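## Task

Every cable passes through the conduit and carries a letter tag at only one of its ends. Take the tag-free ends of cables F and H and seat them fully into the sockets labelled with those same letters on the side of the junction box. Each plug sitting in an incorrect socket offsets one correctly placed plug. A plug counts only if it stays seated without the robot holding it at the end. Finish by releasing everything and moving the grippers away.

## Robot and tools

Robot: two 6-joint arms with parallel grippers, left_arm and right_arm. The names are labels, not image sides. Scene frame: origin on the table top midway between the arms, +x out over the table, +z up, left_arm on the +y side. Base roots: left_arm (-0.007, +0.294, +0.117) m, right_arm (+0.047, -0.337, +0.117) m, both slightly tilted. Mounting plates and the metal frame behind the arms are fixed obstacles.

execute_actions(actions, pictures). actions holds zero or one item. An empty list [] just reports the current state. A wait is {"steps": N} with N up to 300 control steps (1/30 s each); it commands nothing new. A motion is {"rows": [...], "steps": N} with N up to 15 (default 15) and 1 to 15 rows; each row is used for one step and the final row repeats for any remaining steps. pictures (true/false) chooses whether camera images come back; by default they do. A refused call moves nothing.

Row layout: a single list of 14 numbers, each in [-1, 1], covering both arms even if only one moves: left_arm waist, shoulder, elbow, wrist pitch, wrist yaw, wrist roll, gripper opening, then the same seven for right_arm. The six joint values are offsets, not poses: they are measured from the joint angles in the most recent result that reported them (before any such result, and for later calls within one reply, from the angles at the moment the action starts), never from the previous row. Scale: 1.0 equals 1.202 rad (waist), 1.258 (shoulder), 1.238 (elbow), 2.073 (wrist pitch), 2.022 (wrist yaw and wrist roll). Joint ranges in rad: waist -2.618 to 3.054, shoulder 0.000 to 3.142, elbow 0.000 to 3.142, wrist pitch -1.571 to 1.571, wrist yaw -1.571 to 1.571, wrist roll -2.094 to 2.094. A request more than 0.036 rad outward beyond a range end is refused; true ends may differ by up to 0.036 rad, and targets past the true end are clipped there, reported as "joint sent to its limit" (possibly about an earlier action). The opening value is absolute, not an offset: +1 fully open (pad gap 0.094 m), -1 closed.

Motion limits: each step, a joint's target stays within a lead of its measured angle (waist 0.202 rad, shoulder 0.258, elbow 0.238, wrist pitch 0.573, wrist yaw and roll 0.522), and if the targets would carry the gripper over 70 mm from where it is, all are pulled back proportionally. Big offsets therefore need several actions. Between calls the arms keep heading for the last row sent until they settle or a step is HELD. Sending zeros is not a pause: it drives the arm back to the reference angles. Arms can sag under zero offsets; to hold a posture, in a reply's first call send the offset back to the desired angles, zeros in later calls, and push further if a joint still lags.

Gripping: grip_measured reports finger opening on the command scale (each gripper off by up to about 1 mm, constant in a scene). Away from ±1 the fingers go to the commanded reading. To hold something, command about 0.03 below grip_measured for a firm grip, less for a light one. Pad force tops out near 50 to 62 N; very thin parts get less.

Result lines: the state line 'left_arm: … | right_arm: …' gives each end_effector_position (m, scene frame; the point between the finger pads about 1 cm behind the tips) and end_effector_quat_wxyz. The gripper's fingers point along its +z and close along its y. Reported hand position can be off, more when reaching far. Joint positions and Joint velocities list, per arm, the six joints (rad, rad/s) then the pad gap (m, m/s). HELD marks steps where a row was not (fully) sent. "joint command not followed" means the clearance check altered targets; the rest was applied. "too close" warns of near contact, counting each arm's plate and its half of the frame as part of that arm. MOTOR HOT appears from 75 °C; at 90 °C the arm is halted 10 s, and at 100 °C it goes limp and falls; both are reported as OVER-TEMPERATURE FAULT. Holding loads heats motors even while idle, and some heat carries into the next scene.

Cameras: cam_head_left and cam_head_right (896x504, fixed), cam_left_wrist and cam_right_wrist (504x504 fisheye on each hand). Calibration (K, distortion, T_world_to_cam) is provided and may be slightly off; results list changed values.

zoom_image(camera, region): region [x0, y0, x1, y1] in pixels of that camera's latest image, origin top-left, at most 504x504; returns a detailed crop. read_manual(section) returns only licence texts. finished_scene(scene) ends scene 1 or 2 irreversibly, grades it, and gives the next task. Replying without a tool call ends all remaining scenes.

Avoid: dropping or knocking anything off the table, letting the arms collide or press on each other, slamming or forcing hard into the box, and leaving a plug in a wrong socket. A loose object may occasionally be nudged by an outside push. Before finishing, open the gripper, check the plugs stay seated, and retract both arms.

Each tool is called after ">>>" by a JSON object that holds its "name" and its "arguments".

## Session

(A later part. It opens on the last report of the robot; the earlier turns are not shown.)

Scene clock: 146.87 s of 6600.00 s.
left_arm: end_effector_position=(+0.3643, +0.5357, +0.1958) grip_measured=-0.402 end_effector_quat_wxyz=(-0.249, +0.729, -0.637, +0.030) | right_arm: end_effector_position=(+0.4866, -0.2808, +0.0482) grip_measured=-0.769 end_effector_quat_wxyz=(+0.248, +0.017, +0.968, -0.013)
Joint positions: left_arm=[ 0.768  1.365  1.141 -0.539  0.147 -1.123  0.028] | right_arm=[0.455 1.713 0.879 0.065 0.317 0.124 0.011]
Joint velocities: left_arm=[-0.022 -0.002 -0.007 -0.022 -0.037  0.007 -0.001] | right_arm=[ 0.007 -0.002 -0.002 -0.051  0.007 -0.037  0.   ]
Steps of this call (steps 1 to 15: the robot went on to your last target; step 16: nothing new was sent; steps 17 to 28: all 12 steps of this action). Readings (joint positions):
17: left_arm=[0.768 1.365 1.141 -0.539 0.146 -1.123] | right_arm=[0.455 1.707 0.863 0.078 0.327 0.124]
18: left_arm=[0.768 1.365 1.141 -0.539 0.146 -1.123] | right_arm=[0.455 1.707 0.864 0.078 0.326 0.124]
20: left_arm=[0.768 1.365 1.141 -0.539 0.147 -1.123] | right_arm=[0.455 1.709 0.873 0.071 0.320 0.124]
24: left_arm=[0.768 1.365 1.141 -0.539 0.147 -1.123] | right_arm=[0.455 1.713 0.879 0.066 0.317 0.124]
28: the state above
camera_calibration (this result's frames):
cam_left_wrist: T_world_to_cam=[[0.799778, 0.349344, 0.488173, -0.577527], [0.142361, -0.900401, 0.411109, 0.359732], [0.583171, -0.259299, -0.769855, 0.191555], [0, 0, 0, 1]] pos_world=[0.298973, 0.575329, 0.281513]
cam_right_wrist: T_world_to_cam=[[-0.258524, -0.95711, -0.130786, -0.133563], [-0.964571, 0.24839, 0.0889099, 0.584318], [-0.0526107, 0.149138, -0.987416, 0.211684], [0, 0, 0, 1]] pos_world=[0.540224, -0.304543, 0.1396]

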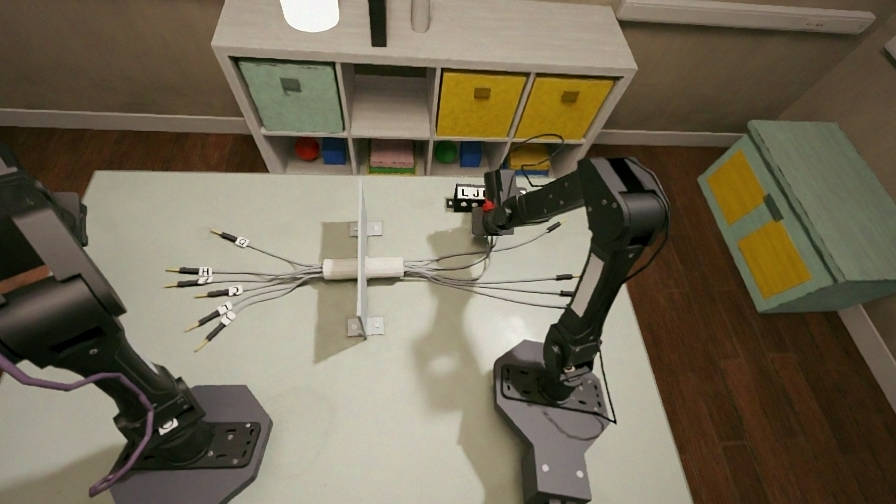

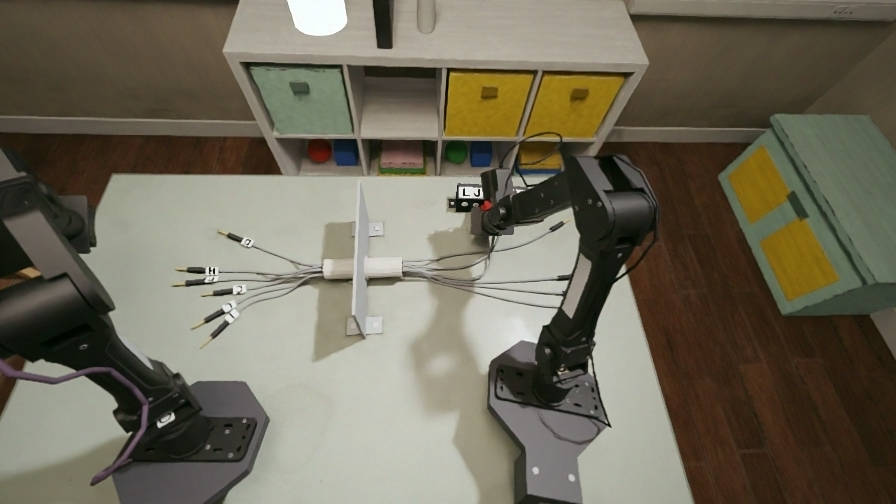

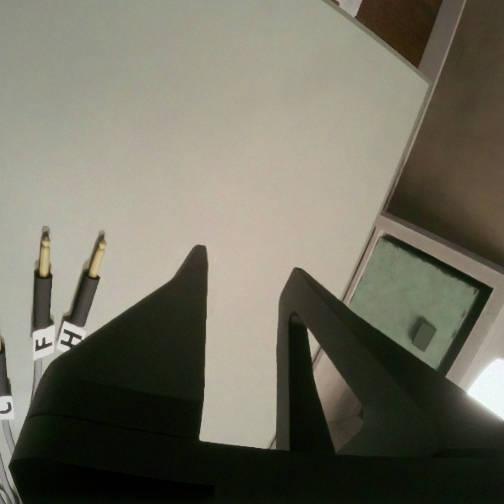

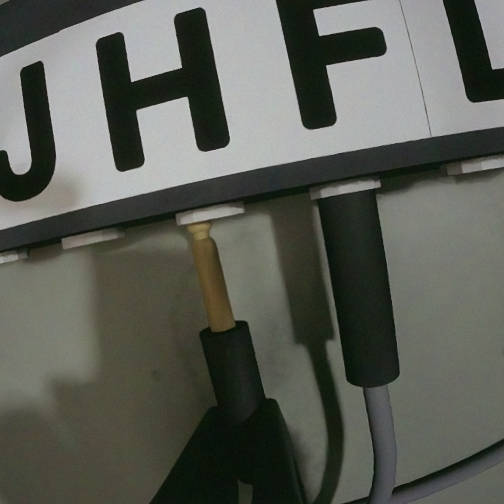

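>>> {"name": "execute_actions", "arguments": {"actions": [{"rows":[[0,0,0,0,0,0,-0.4,0,-0.03,-0.03,0.02,0.015,0,-0.84],[0,0,0,0,0,0,-0.4,0,-0.05,-0.03,0.02,0.015,0,-0.84]],"steps":10}]}}

Scene clock: 149.13 s of 6600.00 s.
left_arm: end_effector_position=(+0.3645, +0.5354, +0.1958) grip_measured=-0.402 end_effector_quat_wxyz=(-0.249, +0.729, -0.637, +0.031) | right_arm: end_effector_position=(+0.4845, -0.2857, +0.0535) grip_measured=-0.769 end_effector_quat_wxyz=(+0.257, +0.022, +0.966, -0.021)
Joint positions: left_arm=[ 0.768  1.365  1.141 -0.539  0.149 -1.123  0.028] | right_arm=[0.455 1.687 0.855 0.08  0.336 0.124 0.011]
Joint velocities: left_arm=[-0.012  0.002  0.002 -0.007  0.022 -0.037 -0.   ] | right_arm=[ 0.002  0.002  0.007  0.11  -0.022 -0.022 -0.001]
Steps of this call (steps 1 to 15: the robot went on to your last target; steps 16 to 58: nothing new was sent; steps 59 to 68: all 10 steps of this action). Readings (joint positions):
59: left_arm=[0.768 1.365 1.141 -0.539 0.148 -1.123] | right_arm=[0.455 1.713 0.875 0.066 0.318 0.124]
60: left_arm=[0.768 1.365 1.141 -0.539 0.148 -1.123] | right_arm=[0.455 1.710 0.869 0.071 0.320 0.124]
62: left_arm=[0.768 1.365 1.141 -0.539 0.149 -1.123] | right_arm=[0.455 1.698 0.857 0.072 0.328 0.124]
66: left_arm=[0.768 1.365 1.141 -0.539 0.149 -1.123] | right_arm=[0.455 1.687 0.855 0.072 0.333 0.124]
68: the state above
camera_calibration (this result's frames):
cam_left_wrist: T_world_to_cam=[[0.799664, 0.349303, 0.48839, -0.57755], [0.14117, -0.899948, 0.412511, 0.35938], [0.583617, -0.260924, -0.768967, 0.191885], [0, 0, 0, 1]] pos_world=[0.299125, 0.575231, 0.281375]
cam_right_wrist: T_world_to_cam=[[-0.268075, -0.955489, -0.123191, -0.133377], [-0.962812, 0.261254, 0.068842, 0.586977], [-0.0335936, 0.137065, -0.989992, 0.204983], [0, 0, 0, 1]] pos_world=[0.53628, -0.308886, 0.146092]

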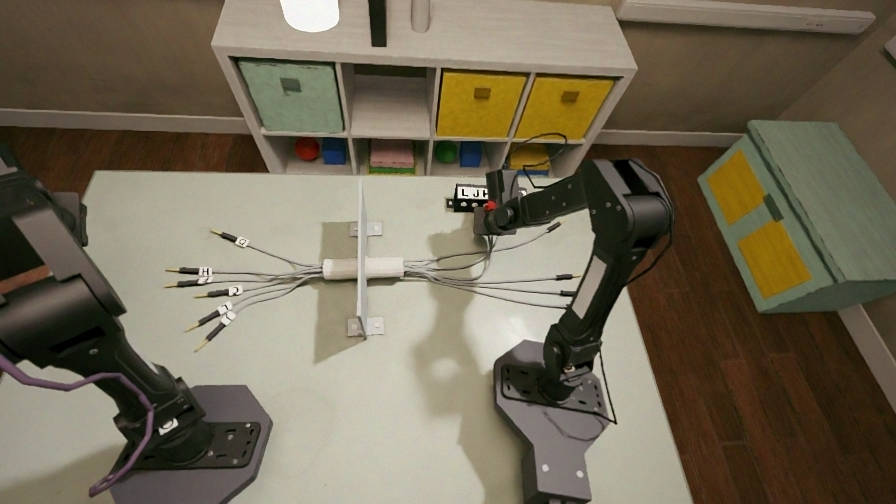

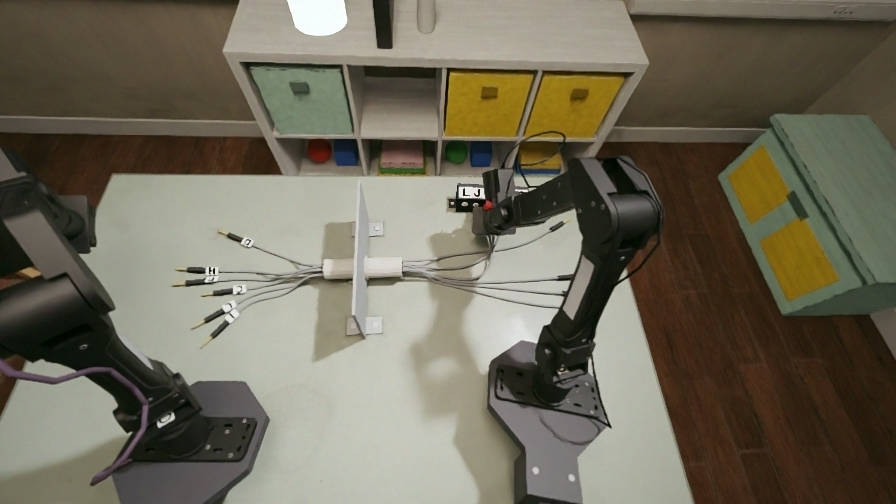

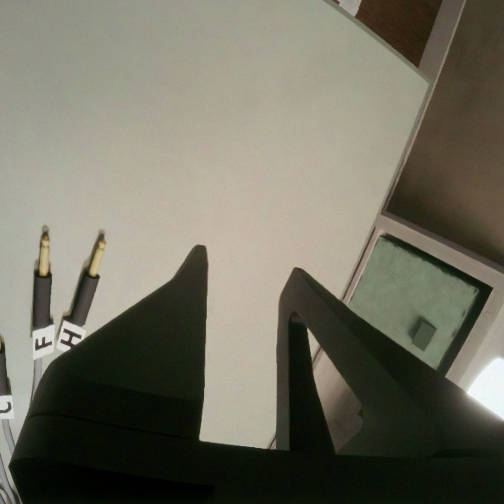

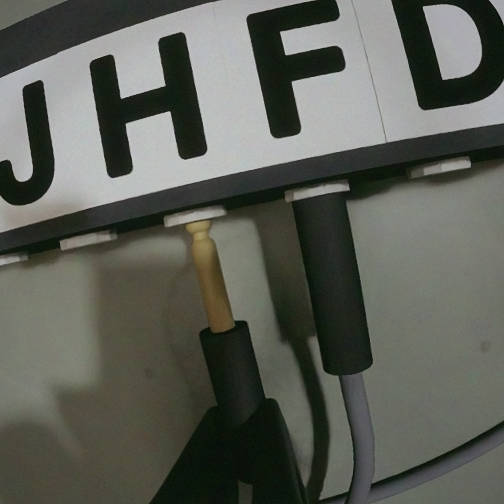

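>>> {"name": "execute_actions", "arguments": {"actions": [{"rows":[[0,0,0,0,0,0,-0.4,-0.01,0.005,0.03,0.02,0,0,-0.84],[0,0,0,0,0,0,-0.4,-0.01,0.01,0.04,0.03,0,0,-0.84],[0,0,0,0,0,0,-0.4,-0.01,0.015,0.05,0.03,0,0,-0.84],[0,0,0,0,0,0,-0.4,-0.01,0.02,0.06,0.03,0,0,-0.84]],"steps":12}]}}

Scene clock: 150.27 s of 6600.00 s.
left_arm: end_effector_position=(+0.3647, +0.5352, +0.1958) grip_measured=-0.402 end_effector_quat_wxyz=(-0.249, +0.729, -0.637, +0.032) | right_arm: end_effector_position=(+0.4976, -0.2857, +0.0547) grip_measured=-0.769 end_effector_quat_wxyz=(+0.267, +0.027, +0.963, -0.021)
Joint positions: left_arm=[ 0.768  1.365  1.141 -0.539  0.151 -1.123  0.028] | right_arm=[0.449 1.713 0.891 0.093 0.336 0.124 0.011]
Joint velocities: left_arm=[ 0.002 -0.002 -0.002 -0.007 -0.066  0.007 -0.002] | right_arm=[ 0.002 -0.002 -0.002  0.007  0.066 -0.037  0.001]
Steps of this call (steps 1 to 15: the robot went on to your last target; steps 16 to 22: nothing new was sent; steps 23 to 34: all 12 steps of this action). Readings (joint positions):
23: left_arm=[0.768 1.365 1.141 -0.539 0.150 -1.123] | right_arm=[0.455 1.687 0.855 0.087 0.336 0.124]
24: left_arm=[0.768 1.365 1.141 -0.539 0.150 -1.123] | right_arm=[0.455 1.687 0.856 0.088 0.336 0.124]
26: left_arm=[0.768 1.365 1.141 -0.539 0.150 -1.123] | right_arm=[0.453 1.696 0.870 0.088 0.336 0.124]
30: left_arm=[0.768 1.365 1.141 -0.539 0.151 -1.123] | right_arm=[0.449 1.713 0.891 0.093 0.336 0.124]
34: the state above
camera_calibration (this result's frames):
cam_left_wrist: T_world_to_cam=[[0.79955, 0.349263, 0.488606, -0.577572], [0.139978, -0.899491, 0.41391, 0.359027], [0.58406, -0.262548, -0.768077, 0.192215], [0, 0, 0, 1]] pos_world=[0.299276, 0.575132, 0.281236]
cam_right_wrist: T_world_to_cam=[[-0.27489, -0.95235, -0.132157, -0.124918], [-0.961418, 0.270765, 0.0485899, 0.602629], [-0.0104911, 0.140415, -0.990037, 0.196129], [0, 0, 0, 1]] pos_world=[0.547098, -0.309676, 0.148384]

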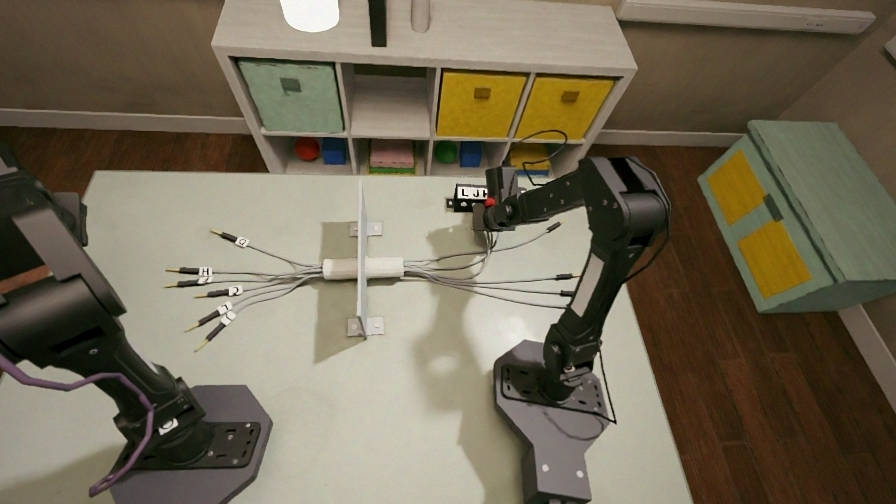

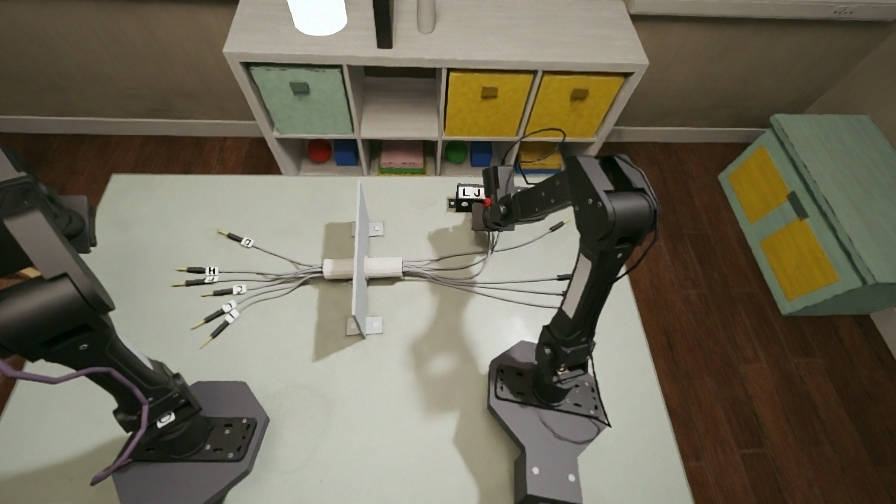

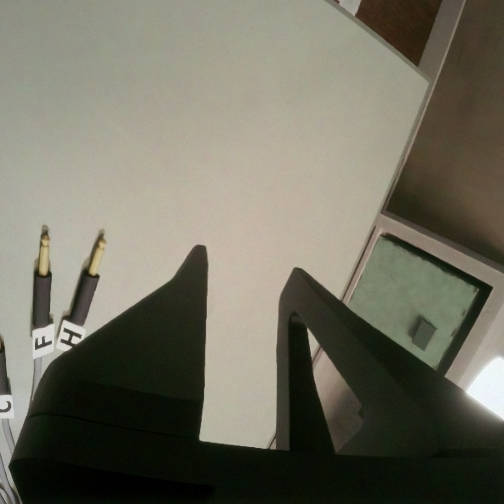

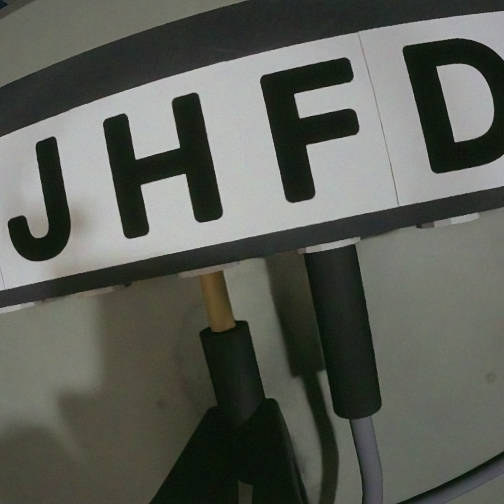

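In. Continue pushing.

>>> {"name": "execute_actions", "arguments": {"actions": [{"rows":[[0,0,0,0,0,0,-0.4,0,0.01,0.03,0.02,0,0,-0.84],[0,0,0,0,0,0,-0.4,0,0.02,0.04,0.04,0,0,-0.84],[0,0,0,0,0,0,-0.4,0,0.03,0.05,0.06,0,0,-0.84],[0,0,0,0,0,0,-0.4,0,0.04,0.06,0.08,0,0,-0.84],[0,0,0,0,0,0,-0.4,0,0.045,0.07,0.1,0,0,-0.84]],"steps":14}]}}

Scene clock: 151.43 s of 6600.00 s.
left_arm: end_effector_position=(+0.3648, +0.5349, +0.1958) grip_measured=-0.402 end_effector_quat_wxyz=(-0.248, +0.728, -0.638, +0.033) | right_arm: end_effector_position=(+0.4998, -0.2853, +0.0533) grip_measured=-0.769 end_effector_quat_wxyz=(+0.268, +0.028, +0.963, -0.025)
Joint positions: left_arm=[ 0.768  1.365  1.141 -0.539  0.153 -1.123  0.028] | right_arm=[0.452 1.725 0.902 0.095 0.347 0.126 0.011]
Joint velocities: left_arm=[-0.002 -0.007 -0.007 -0.081 -0.007  0.066  0.   ] | right_arm=[-0.002 -0.007 -0.007  0.037  0.11  -0.051 -0.   ]
Steps of this call (steps 1 to 15: the robot went on to your last target; steps 16 to 21: nothing new was sent; steps 22 to 35: all 14 steps of this action). Readings (joint positions):
22: left_arm=[0.768 1.365 1.141 -0.539 0.151 -1.123] | right_arm=[0.449 1.714 0.891 0.093 0.336 0.124]
23: left_arm=[0.768 1.365 1.141 -0.539 0.152 -1.123] | right_arm=[0.449 1.717 0.893 0.096 0.336 0.124]
25: left_arm=[0.768 1.365 1.141 -0.539 0.152 -1.123] | right_arm=[0.449 1.723 0.898 0.098 0.340 0.125]
29: left_arm=[0.768 1.365 1.141 -0.539 0.153 -1.123] | right_arm=[0.452 1.725 0.901 0.095 0.345 0.126]
35: the state above
camera_calibration (this result's frames):
cam_left_wrist: T_world_to_cam=[[0.799458, 0.34923, 0.488779, -0.57759], [0.139024, -0.899124, 0.415029, 0.358744], [0.584414, -0.263846, -0.767363, 0.192478], [0, 0, 0, 1]] pos_world=[0.299398, 0.575052, 0.281126]
cam_right_wrist: T_world_to_cam=[[-0.278682, -0.95223, -0.124874, -0.122596], [-0.96034, 0.27506, 0.0457127, 0.605559], [-0.00918105, 0.132661, -0.991119, 0.191888], [0, 0, 0, 1]] pos_world=[0.549139, -0.308761, 0.147193]

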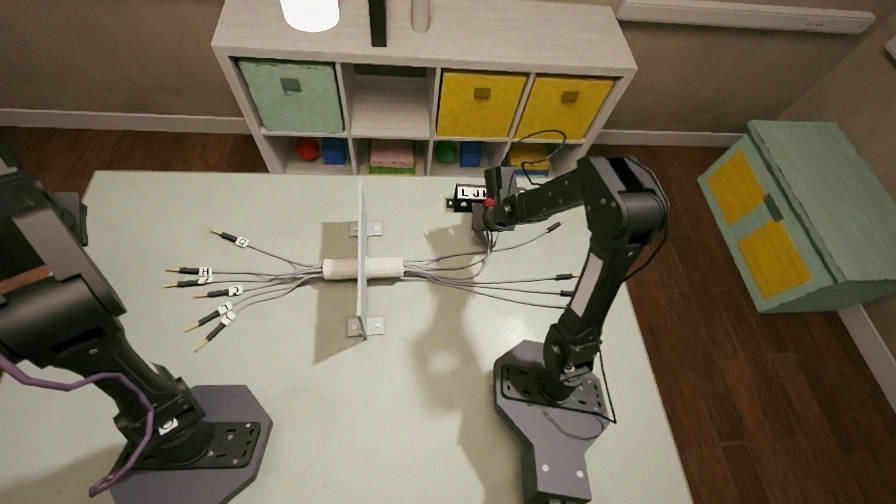

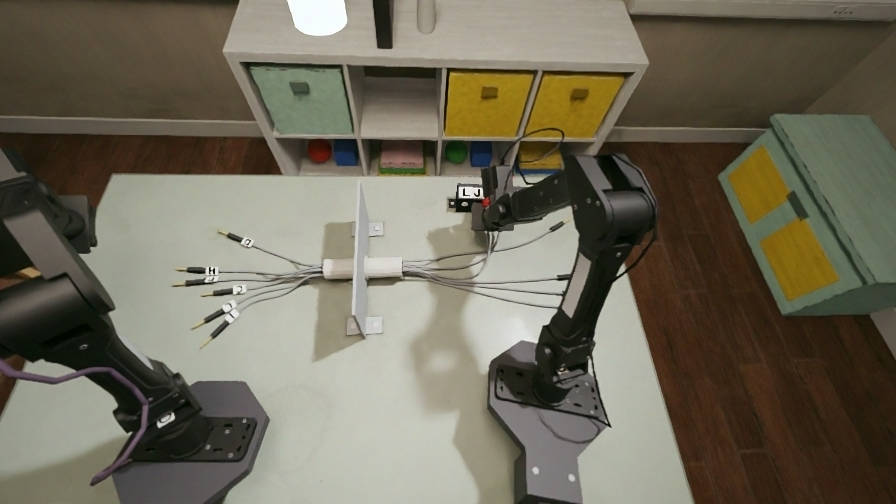

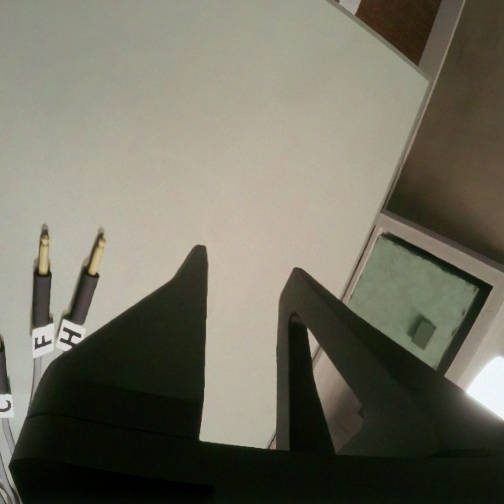

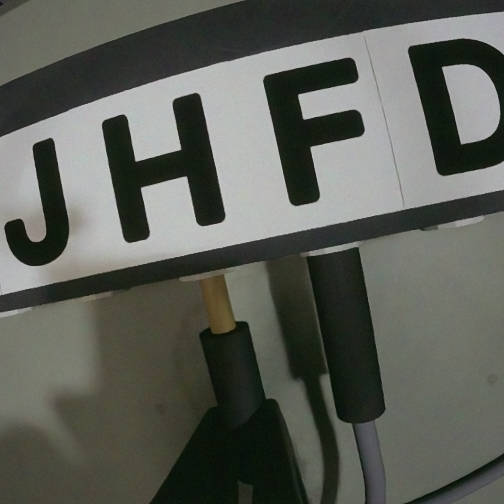

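Jammed again; wiggle with q6 as before.

>>> {"name": "execute_actions", "arguments": {"actions": [{"rows":[[0,0,0,0,0,0,-0.4,0,0,0.04,0.12,0,0,-0.84],[0,0,0,0,0,0,-0.4,0,0,0.05,0.14,0,-0.015,-0.84],[0,0,0,0,0,0,-0.4,0,0,0.05,0.14,0,-0.03,-0.84],[0,0,0,0,0,0,-0.4,0,0,0.05,0.14,0,-0.04,-0.84],[0,0,0,0,0,0,-0.4,0,0,0.05,0.14,0,-0.05,-0.84],[0,0,0,0,0,0,-0.4,0,0,0.05,0.14,0,-0.06,-0.84]],"steps":15}]}}

Scene clock: 152.53 s of 6600.00 s.
left_arm: end_effector_position=(+0.3650, +0.5347, +0.1958) grip_measured=-0.402 end_effector_quat_wxyz=(-0.248, +0.728, -0.638, +0.034) | right_arm: end_effector_position=(+0.5004, -0.2857, +0.0540) grip_measured=-0.769 end_effector_quat_wxyz=(+0.269, +0.004, +0.963, -0.035)
Joint positions: left_arm=[ 0.768  1.365  1.141 -0.539  0.155 -1.123  0.028] | right_arm=[0.454 1.725 0.902 0.098 0.355 0.074 0.011]
Joint velocities: left_arm=[-0.002 -0.002  0.007  0.007  0.051  0.007 -0.001] | right_arm=[-0.017 -0.017  0.012 -0.037 -0.022 -0.007  0.001]
Steps of this call (steps 1 to 15: the robot went on to your last target; steps 16 to 18: nothing new was sent; steps 19 to 33: all 15 steps of this action). Readings (joint positions):
19: left_arm=[0.768 1.365 1.141 -0.539 0.153 -1.123] | right_arm=[0.452 1.725 0.902 0.095 0.348 0.127]
20: left_arm=[0.768 1.365 1.141 -0.539 0.153 -1.123] | right_arm=[0.453 1.725 0.902 0.097 0.350 0.125]
22: left_arm=[0.768 1.365 1.141 -0.539 0.154 -1.123] | right_arm=[0.454 1.725 0.902 0.098 0.353 0.114]
26: left_arm=[0.768 1.365 1.141 -0.539 0.154 -1.123] | right_arm=[0.454 1.725 0.902 0.098 0.355 0.084]
33: the state above
camera_calibration (this result's frames):
cam_left_wrist: T_world_to_cam=[[0.799343, 0.349191, 0.488995, -0.577613], [0.137831, -0.898661, 0.416426, 0.35839], [0.584853, -0.265468, -0.766468, 0.192807], [0, 0, 0, 1]] pos_world=[0.29955, 0.574952, 0.280988]
cam_right_wrist: T_world_to_cam=[[-0.23871, -0.966505, -0.0942658, -0.148503], [-0.970995, 0.236194, 0.0371638, 0.600912], [-0.013654, 0.100403, -0.994853, 0.185812], [0, 0, 0, 1]] pos_world=[0.550571, -0.304117, 0.148525]

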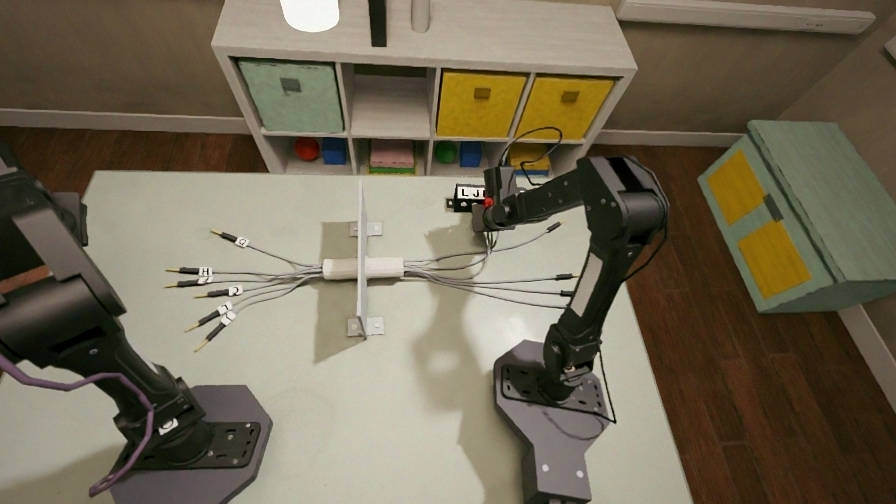

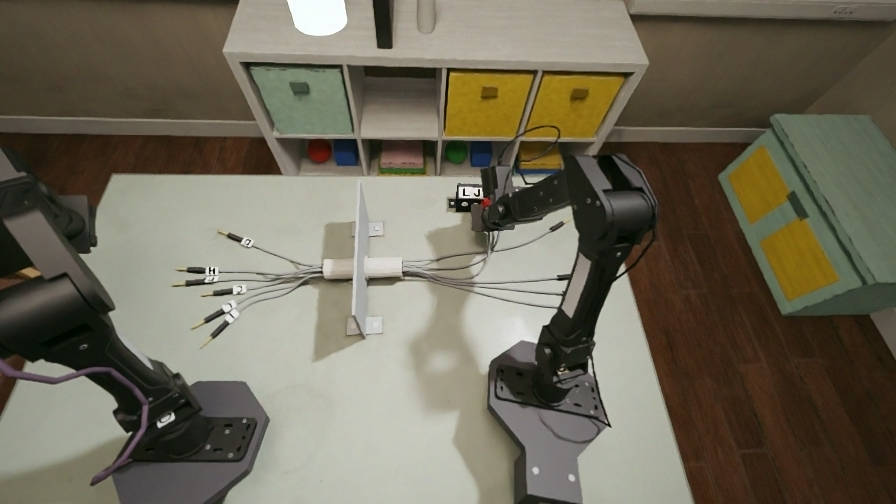

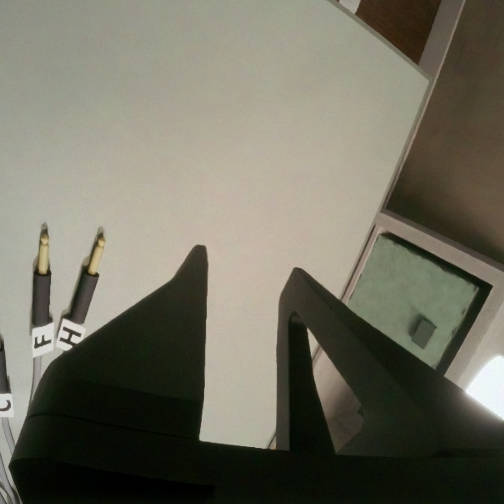

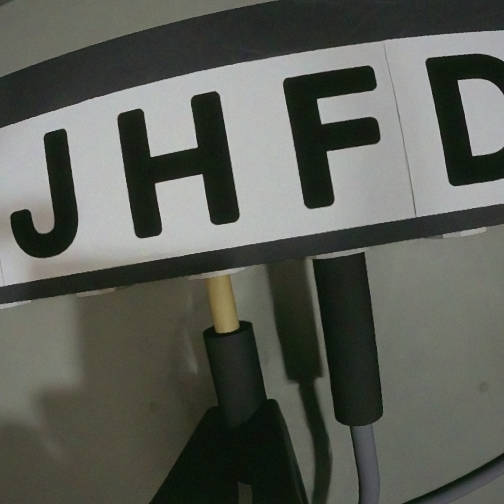

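>>> {"name": "execute_actions", "arguments": {"actions": [{"rows":[[0,0,0,0,0,0,-0.4,0,0.02,0.05,0.14,0,0,-0.84],[0,0,0,0,0,0,-0.4,0,0.03,0.05,0.14,0,0.01,-0.84],[0,0,0,0,0,0,-0.4,0,0.04,0.05,0.14,0,0.02,-0.84],[0,0,0,0,0,0,-0.4,0,0.04,0.05,0.14,0,0.03,-0.84],[0,0,0,0,0,0,-0.4,0,0.04,0.05,0.14,0,0.04,-0.84],[0,0,0,0,0,0,-0.4,0,0.04,0.05,0.14,0,0.04,-0.84],[0,0,0,0,0,0,-0.4,0,0.04,0.05,0.14,0,0.04,-0.84],[0,0,0,0,0,0,-0.4,0,0.04,0.05,0.14,0,0.02,-0.84],[0,0,0,0,0,0,-0.4,0,0.04,0.05,0.14,0,0.0,-0.84],[0,0,0,0,0,0,-0.4,0,0.04,0.05,0.14,0,-0.02,-0.84],[0,0,0,0,0,0,-0.4,0,0.04,0.05,0.14,0,-0.04,-0.84]],"steps":15}]}}

Scene clock: 154.57 s of 6600.00 s.
left_arm: end_effector_position=(+0.3652, +0.5344, +0.1957) grip_measured=-0.402 end_effector_quat_wxyz=(-0.248, +0.728, -0.638, +0.035) | right_arm: end_effector_position=(+0.5004, -0.2855, +0.0535) grip_measured=-0.769 end_effector_quat_wxyz=(+0.270, +0.004, +0.962, -0.041)
Joint positions: left_arm=[ 0.768  1.365  1.141 -0.539  0.157 -1.123  0.028] | right_arm=[0.461 1.73  0.902 0.102 0.372 0.075 0.011]
Joint velocities: left_arm=[ 0.002 -0.007 -0.012 -0.007  0.022  0.11  -0.   ] | right_arm=[ 0.007 -0.012 -0.022 -0.066  0.022 -0.168  0.   ]
Steps of this call (steps 1 to 15: the robot went on to your last target; steps 16 to 46: nothing new was sent; steps 47 to 61: all 15 steps of this action). Readings (joint positions):
47: left_arm=[0.768 1.365 1.141 -0.539 0.155 -1.123] | right_arm=[0.454 1.725 0.902 0.098 0.355 0.079]
48: left_arm=[0.768 1.365 1.141 -0.539 0.155 -1.123] | right_arm=[0.454 1.725 0.902 0.098 0.355 0.088]
50: left_arm=[0.768 1.365 1.141 -0.539 0.156 -1.123] | right_arm=[0.457 1.728 0.902 0.100 0.359 0.108]
54: left_arm=[0.768 1.365 1.141 -0.539 0.156 -1.123] | right_arm=[0.461 1.729 0.902 0.102 0.368 0.132]
61: the state above
camera_calibration (this result's frames):
cam_left_wrist: T_world_to_cam=[[0.799228, 0.349151, 0.489212, -0.577635], [0.136636, -0.898196, 0.417821, 0.358035], [0.585291, -0.26709, -0.76557, 0.193135], [0, 0, 0, 1]] pos_world=[0.299701, 0.574852, 0.28085]
cam_right_wrist: T_world_to_cam=[[-0.241561, -0.966797, -0.0833814, -0.147589], [-0.970323, 0.239674, 0.0320988, 0.601791], [-0.0110488, 0.0886607, -0.996001, 0.180757], [0, 0, 0, 1]] pos_world=[0.550277, -0.302948, 0.148411]

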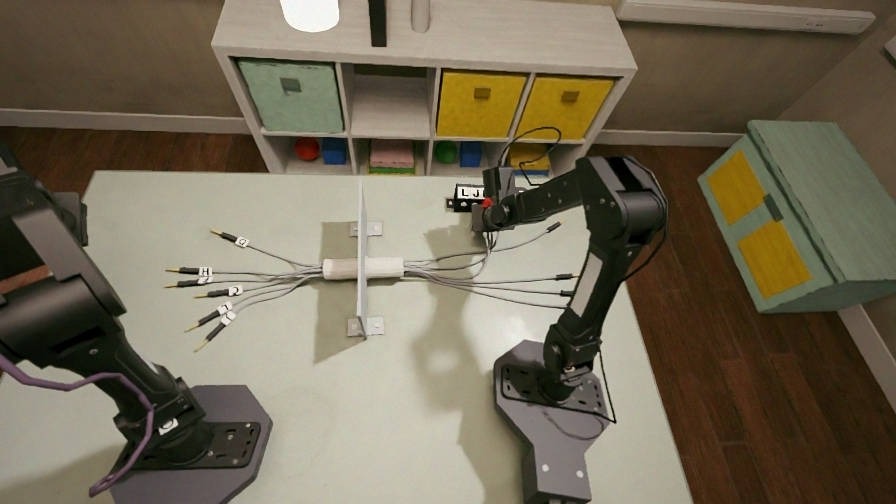

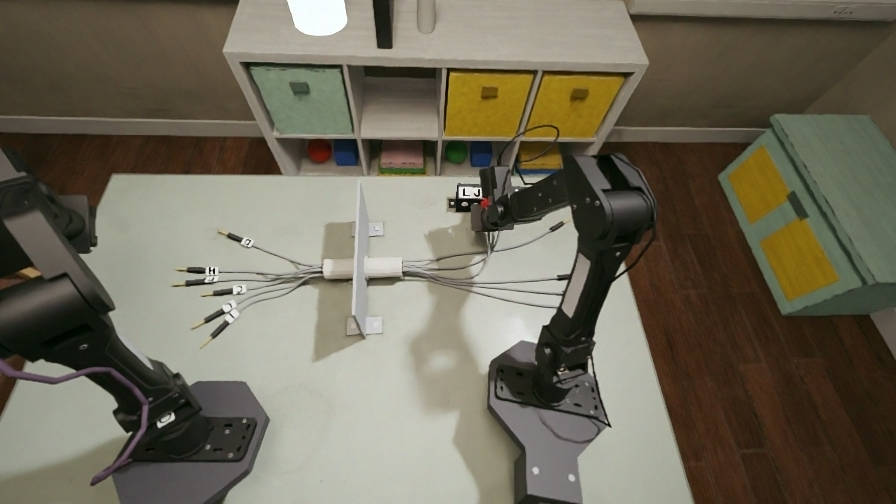

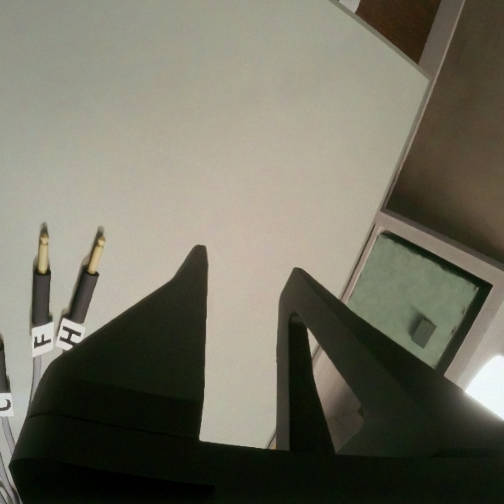

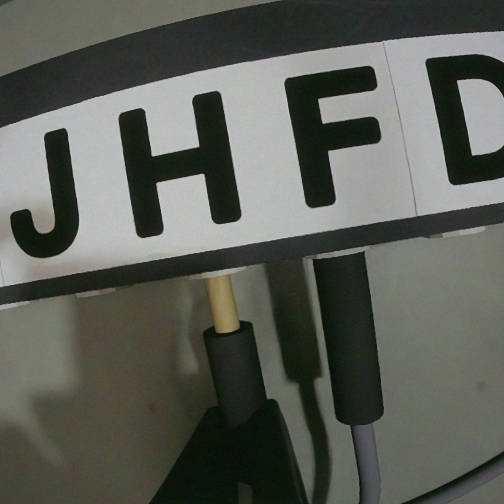

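>>> {"name": "execute_actions", "arguments": {"actions": [{"rows":[[0,0,0,0,0,0,-0.4,0,0,0,0,0,0,-0.55],[0,0,0,0,0,0,-0.4,0,0,0,0,-0.01,0,-0.55],[0,0,0,0,0,0,-0.4,0,0.01,-0.01,0,-0.015,0.02,-0.55],[0,0,0,0,0,0,-0.4,0,0.02,-0.01,0,-0.015,0.02,-0.55],[0,0,0,0,0,0,-0.4,0,0.03,-0.01,0,-0.015,0.02,-0.55],[0,0,0,0,0,0,-0.4,0,0.03,-0.01,0,-0.015,0.02,-0.55],[0,0,0,0,0,0,-0.4,0,0.03,-0.01,0,-0.015,0.02,-0.55],[0,0,0,0,0,0,-0.4,0,0.03,-0.01,0,-0.015,0.02,-0.55]],"steps":12}]}}

Scene clock: 155.87 s of 6600.00 s.
left_arm: end_effector_position=(+0.3654, +0.5341, +0.1957) grip_measured=-0.402 end_effector_quat_wxyz=(-0.248, +0.728, -0.638, +0.035) | right_arm: end_effector_position=(+0.4933, -0.2809, +0.0402) grip_measured=-0.553 end_effector_quat_wxyz=(+0.253, +0.010, +0.967, -0.031)
Joint positions: left_arm=[ 0.768  1.365  1.141 -0.539  0.158 -1.123  0.028] | right_arm=[0.461 1.761 0.9   0.099 0.353 0.103 0.021]
Joint velocities: left_arm=[ 0.012  0.002  0.002  0.066  0.066 -0.022  0.   ] | right_arm=[ 0.012 -0.012 -0.007 -0.051  0.081  0.066  0.   ]
Steps of this call (steps 1 to 15: the robot went on to your last target; steps 16 to 27: nothing new was sent; steps 28 to 39: all 12 steps of this action). Readings (joint positions):
28: left_arm=[0.768 1.365 1.141 -0.539 0.157 -1.123] | right_arm=[0.461 1.730 0.900 0.095 0.372 0.071]
29: left_arm=[0.768 1.365 1.141 -0.539 0.157 -1.123] | right_arm=[0.461 1.730 0.900 0.098 0.371 0.071]
31: left_arm=[0.768 1.365 1.141 -0.539 0.158 -1.123] | right_arm=[0.461 1.731 0.900 0.098 0.362 0.082]
35: left_arm=[0.768 1.365 1.141 -0.539 0.158 -1.123] | right_arm=[0.461 1.752 0.900 0.099 0.353 0.096]
39: the state above
camera_calibration (this result's frames):
cam_left_wrist: T_world_to_cam=[[0.799136, 0.34912, 0.489385, -0.577654], [0.13568, -0.897822, 0.418935, 0.357751], [0.585639, -0.268386, -0.76485, 0.193397], [0, 0, 0, 1]] pos_world=[0.299823, 0.574772, 0.28074]
cam_right_wrist: T_world_to_cam=[[-0.251226, -0.963082, -0.0967409, -0.139546], [-0.966905, 0.24511, 0.0708181, 0.592471], [-0.0444914, 0.111331, -0.992787, 0.18974], [0, 0, 0, 1]] pos_world=[0.546248, -0.300739, 0.132914]

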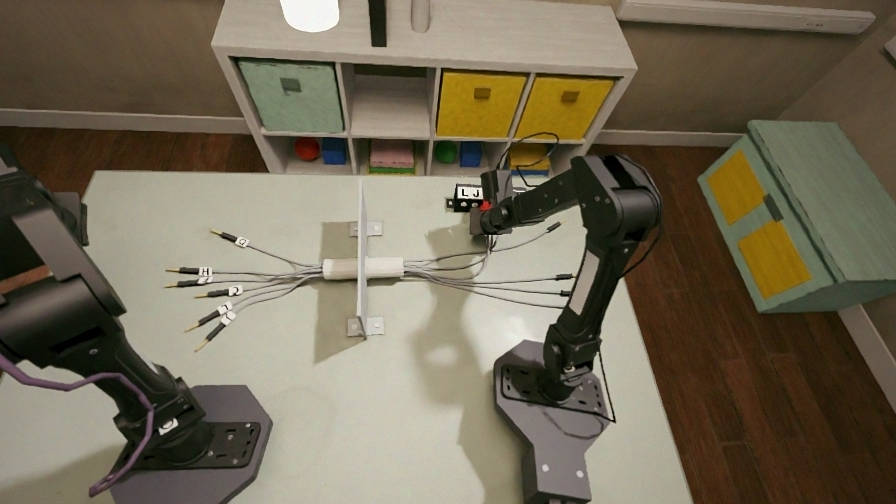

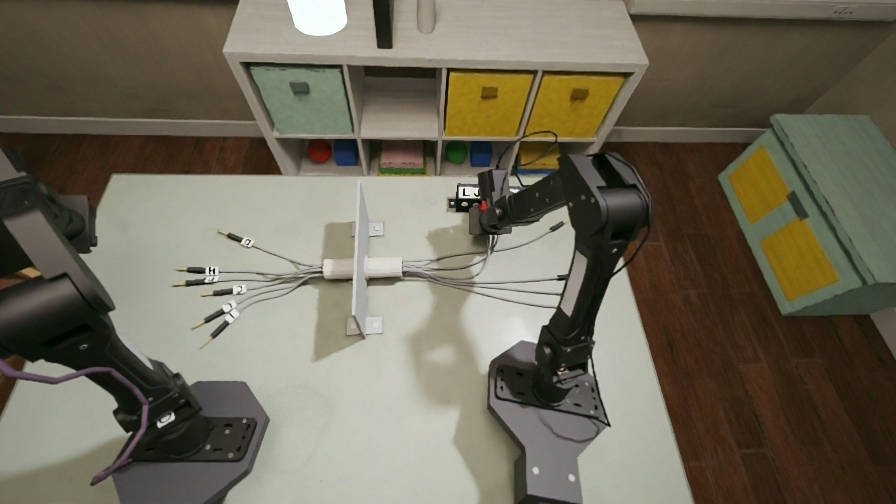

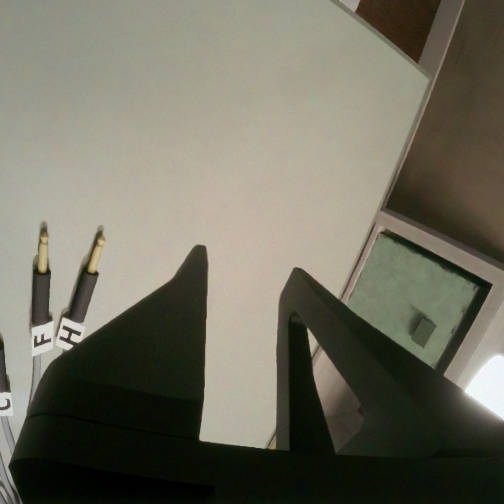

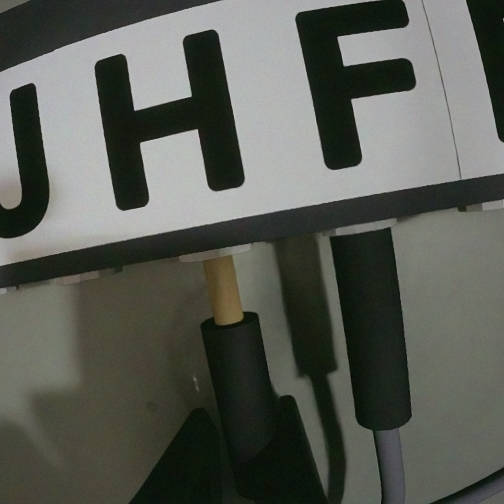

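>>> {"name": "execute_actions", "arguments": {"actions": [{"rows":[[0,0,0,0,0,0,-0.4,0,-0.035,0,0,0,0,-0.55],[0,0,0,0,0,0,-0.4,0,-0.035,0,0,0,0,-0.55],[0,0,0,0,0,0,-0.4,0,-0.035,0,0,0,0,-0.55],[0,0,0,0,0,0,-0.4,0,-0.035,0,0,0,0,-0.7],[0,0,0,0,0,0,-0.4,0,-0.035,0,0,0,0,-0.84],[0,0,0,0,0,0,-0.4,0,-0.035,0,0,0,0,-0.84],[0,0,0,0,0,0,-0.4,0,-0.035,0,0,0,0,-0.84],[0,0,0,0,0,0,-0.4,0,-0.035,0.02,0.03,0,0,-0.84],[0,0,0,0,0,0,-0.4,0,-0.03,0.04,0.06,0,0,-0.84],[0,0,0,0,0,0,-0.4,0,-0.025,0.05,0.1,0,0,-0.84],[0,0,0,0,0,0,-0.4,0,-0.02,0.06,0.14,0,0,-0.84]],"steps":15}]}}

Scene clock: 157.43 s of 6600.00 s.
left_arm: end_effector_position=(+0.3655, +0.5339, +0.1957) grip_measured=-0.402 end_effector_quat_wxyz=(-0.247, +0.728, -0.638, +0.036) | right_arm: end_effector_position=(+0.5009, -0.2841, +0.0438) grip_measured=-0.773 end_effector_quat_wxyz=(+0.270, +0.020, +0.962, -0.035)
Joint positions: left_arm=[ 0.768  1.365  1.141 -0.539  0.16  -1.123  0.028] | right_arm=[0.458 1.764 0.9   0.137 0.368 0.107 0.011]
Joint velocities: left_arm=[ 0.007 -0.012 -0.007 -0.022 -0.022 -0.022  0.001] | right_arm=[-0.022  0.042  0.002  0.139  0.081 -0.095 -0.001]
Steps of this call (steps 1 to 15: the robot went on to your last target; steps 16 to 32: nothing new was sent; steps 33 to 47: all 15 steps of this action). Readings (joint positions):
33: left_arm=[0.768 1.365 1.141 -0.539 0.158 -1.123] | right_arm=[0.461 1.761 0.900 0.099 0.352 0.107]
34: left_arm=[0.768 1.365 1.141 -0.539 0.159 -1.123] | right_arm=[0.461 1.761 0.900 0.099 0.352 0.107]
36: left_arm=[0.768 1.365 1.141 -0.539 0.159 -1.123] | right_arm=[0.461 1.761 0.900 0.099 0.355 0.107]
40: left_arm=[0.768 1.365 1.141 -0.539 0.160 -1.123] | right_arm=[0.458 1.755 0.900 0.097 0.364 0.107]
47: the state above
camera_calibration (this result's frames):
cam_left_wrist: T_world_to_cam=[[0.79902, 0.349081, 0.489601, -0.577676], [0.134485, -0.897351, 0.420327, 0.357395], [0.586072, -0.270006, -0.763948, 0.193724], [0, 0, 0, 1]] pos_world=[0.299975, 0.574672, 0.280603]
cam_right_wrist: T_world_to_cam=[[-0.268299, -0.957905, -0.102146, -0.130104], [-0.963311, 0.266024, 0.0355365, 0.606095], [-0.00686733, 0.107933, -0.994134, 0.174191], [0, 0, 0, 1]] pos_world=[0.550147, -0.304664, 0.138341]

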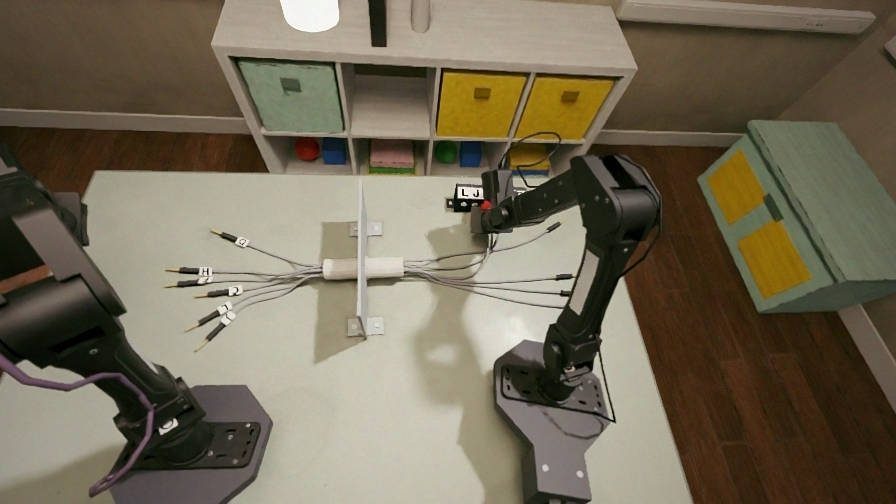

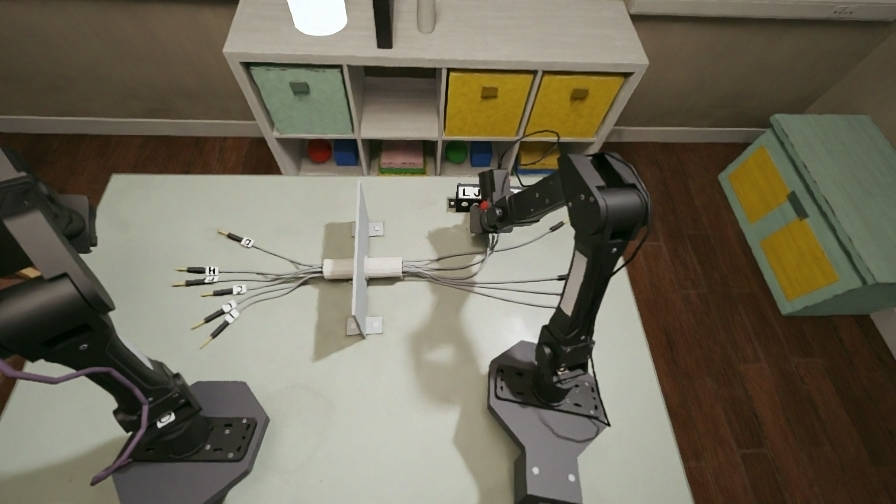

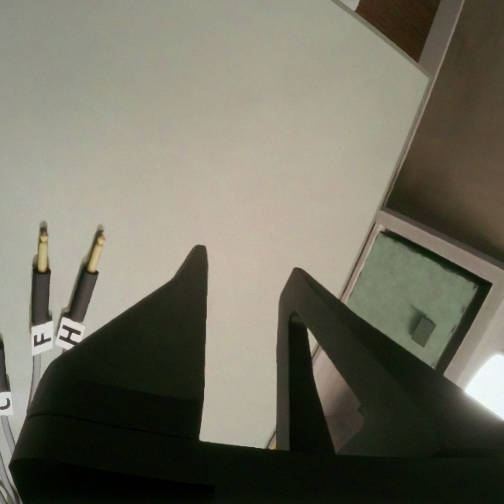

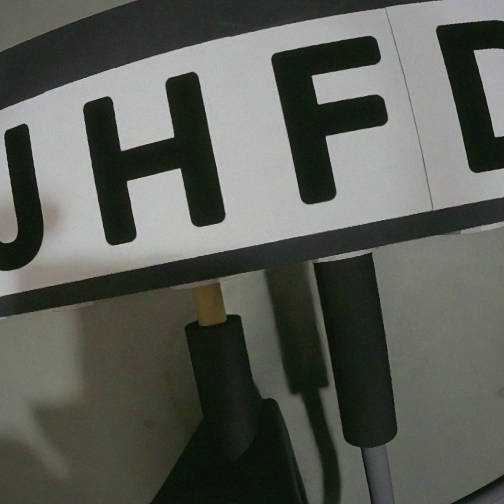

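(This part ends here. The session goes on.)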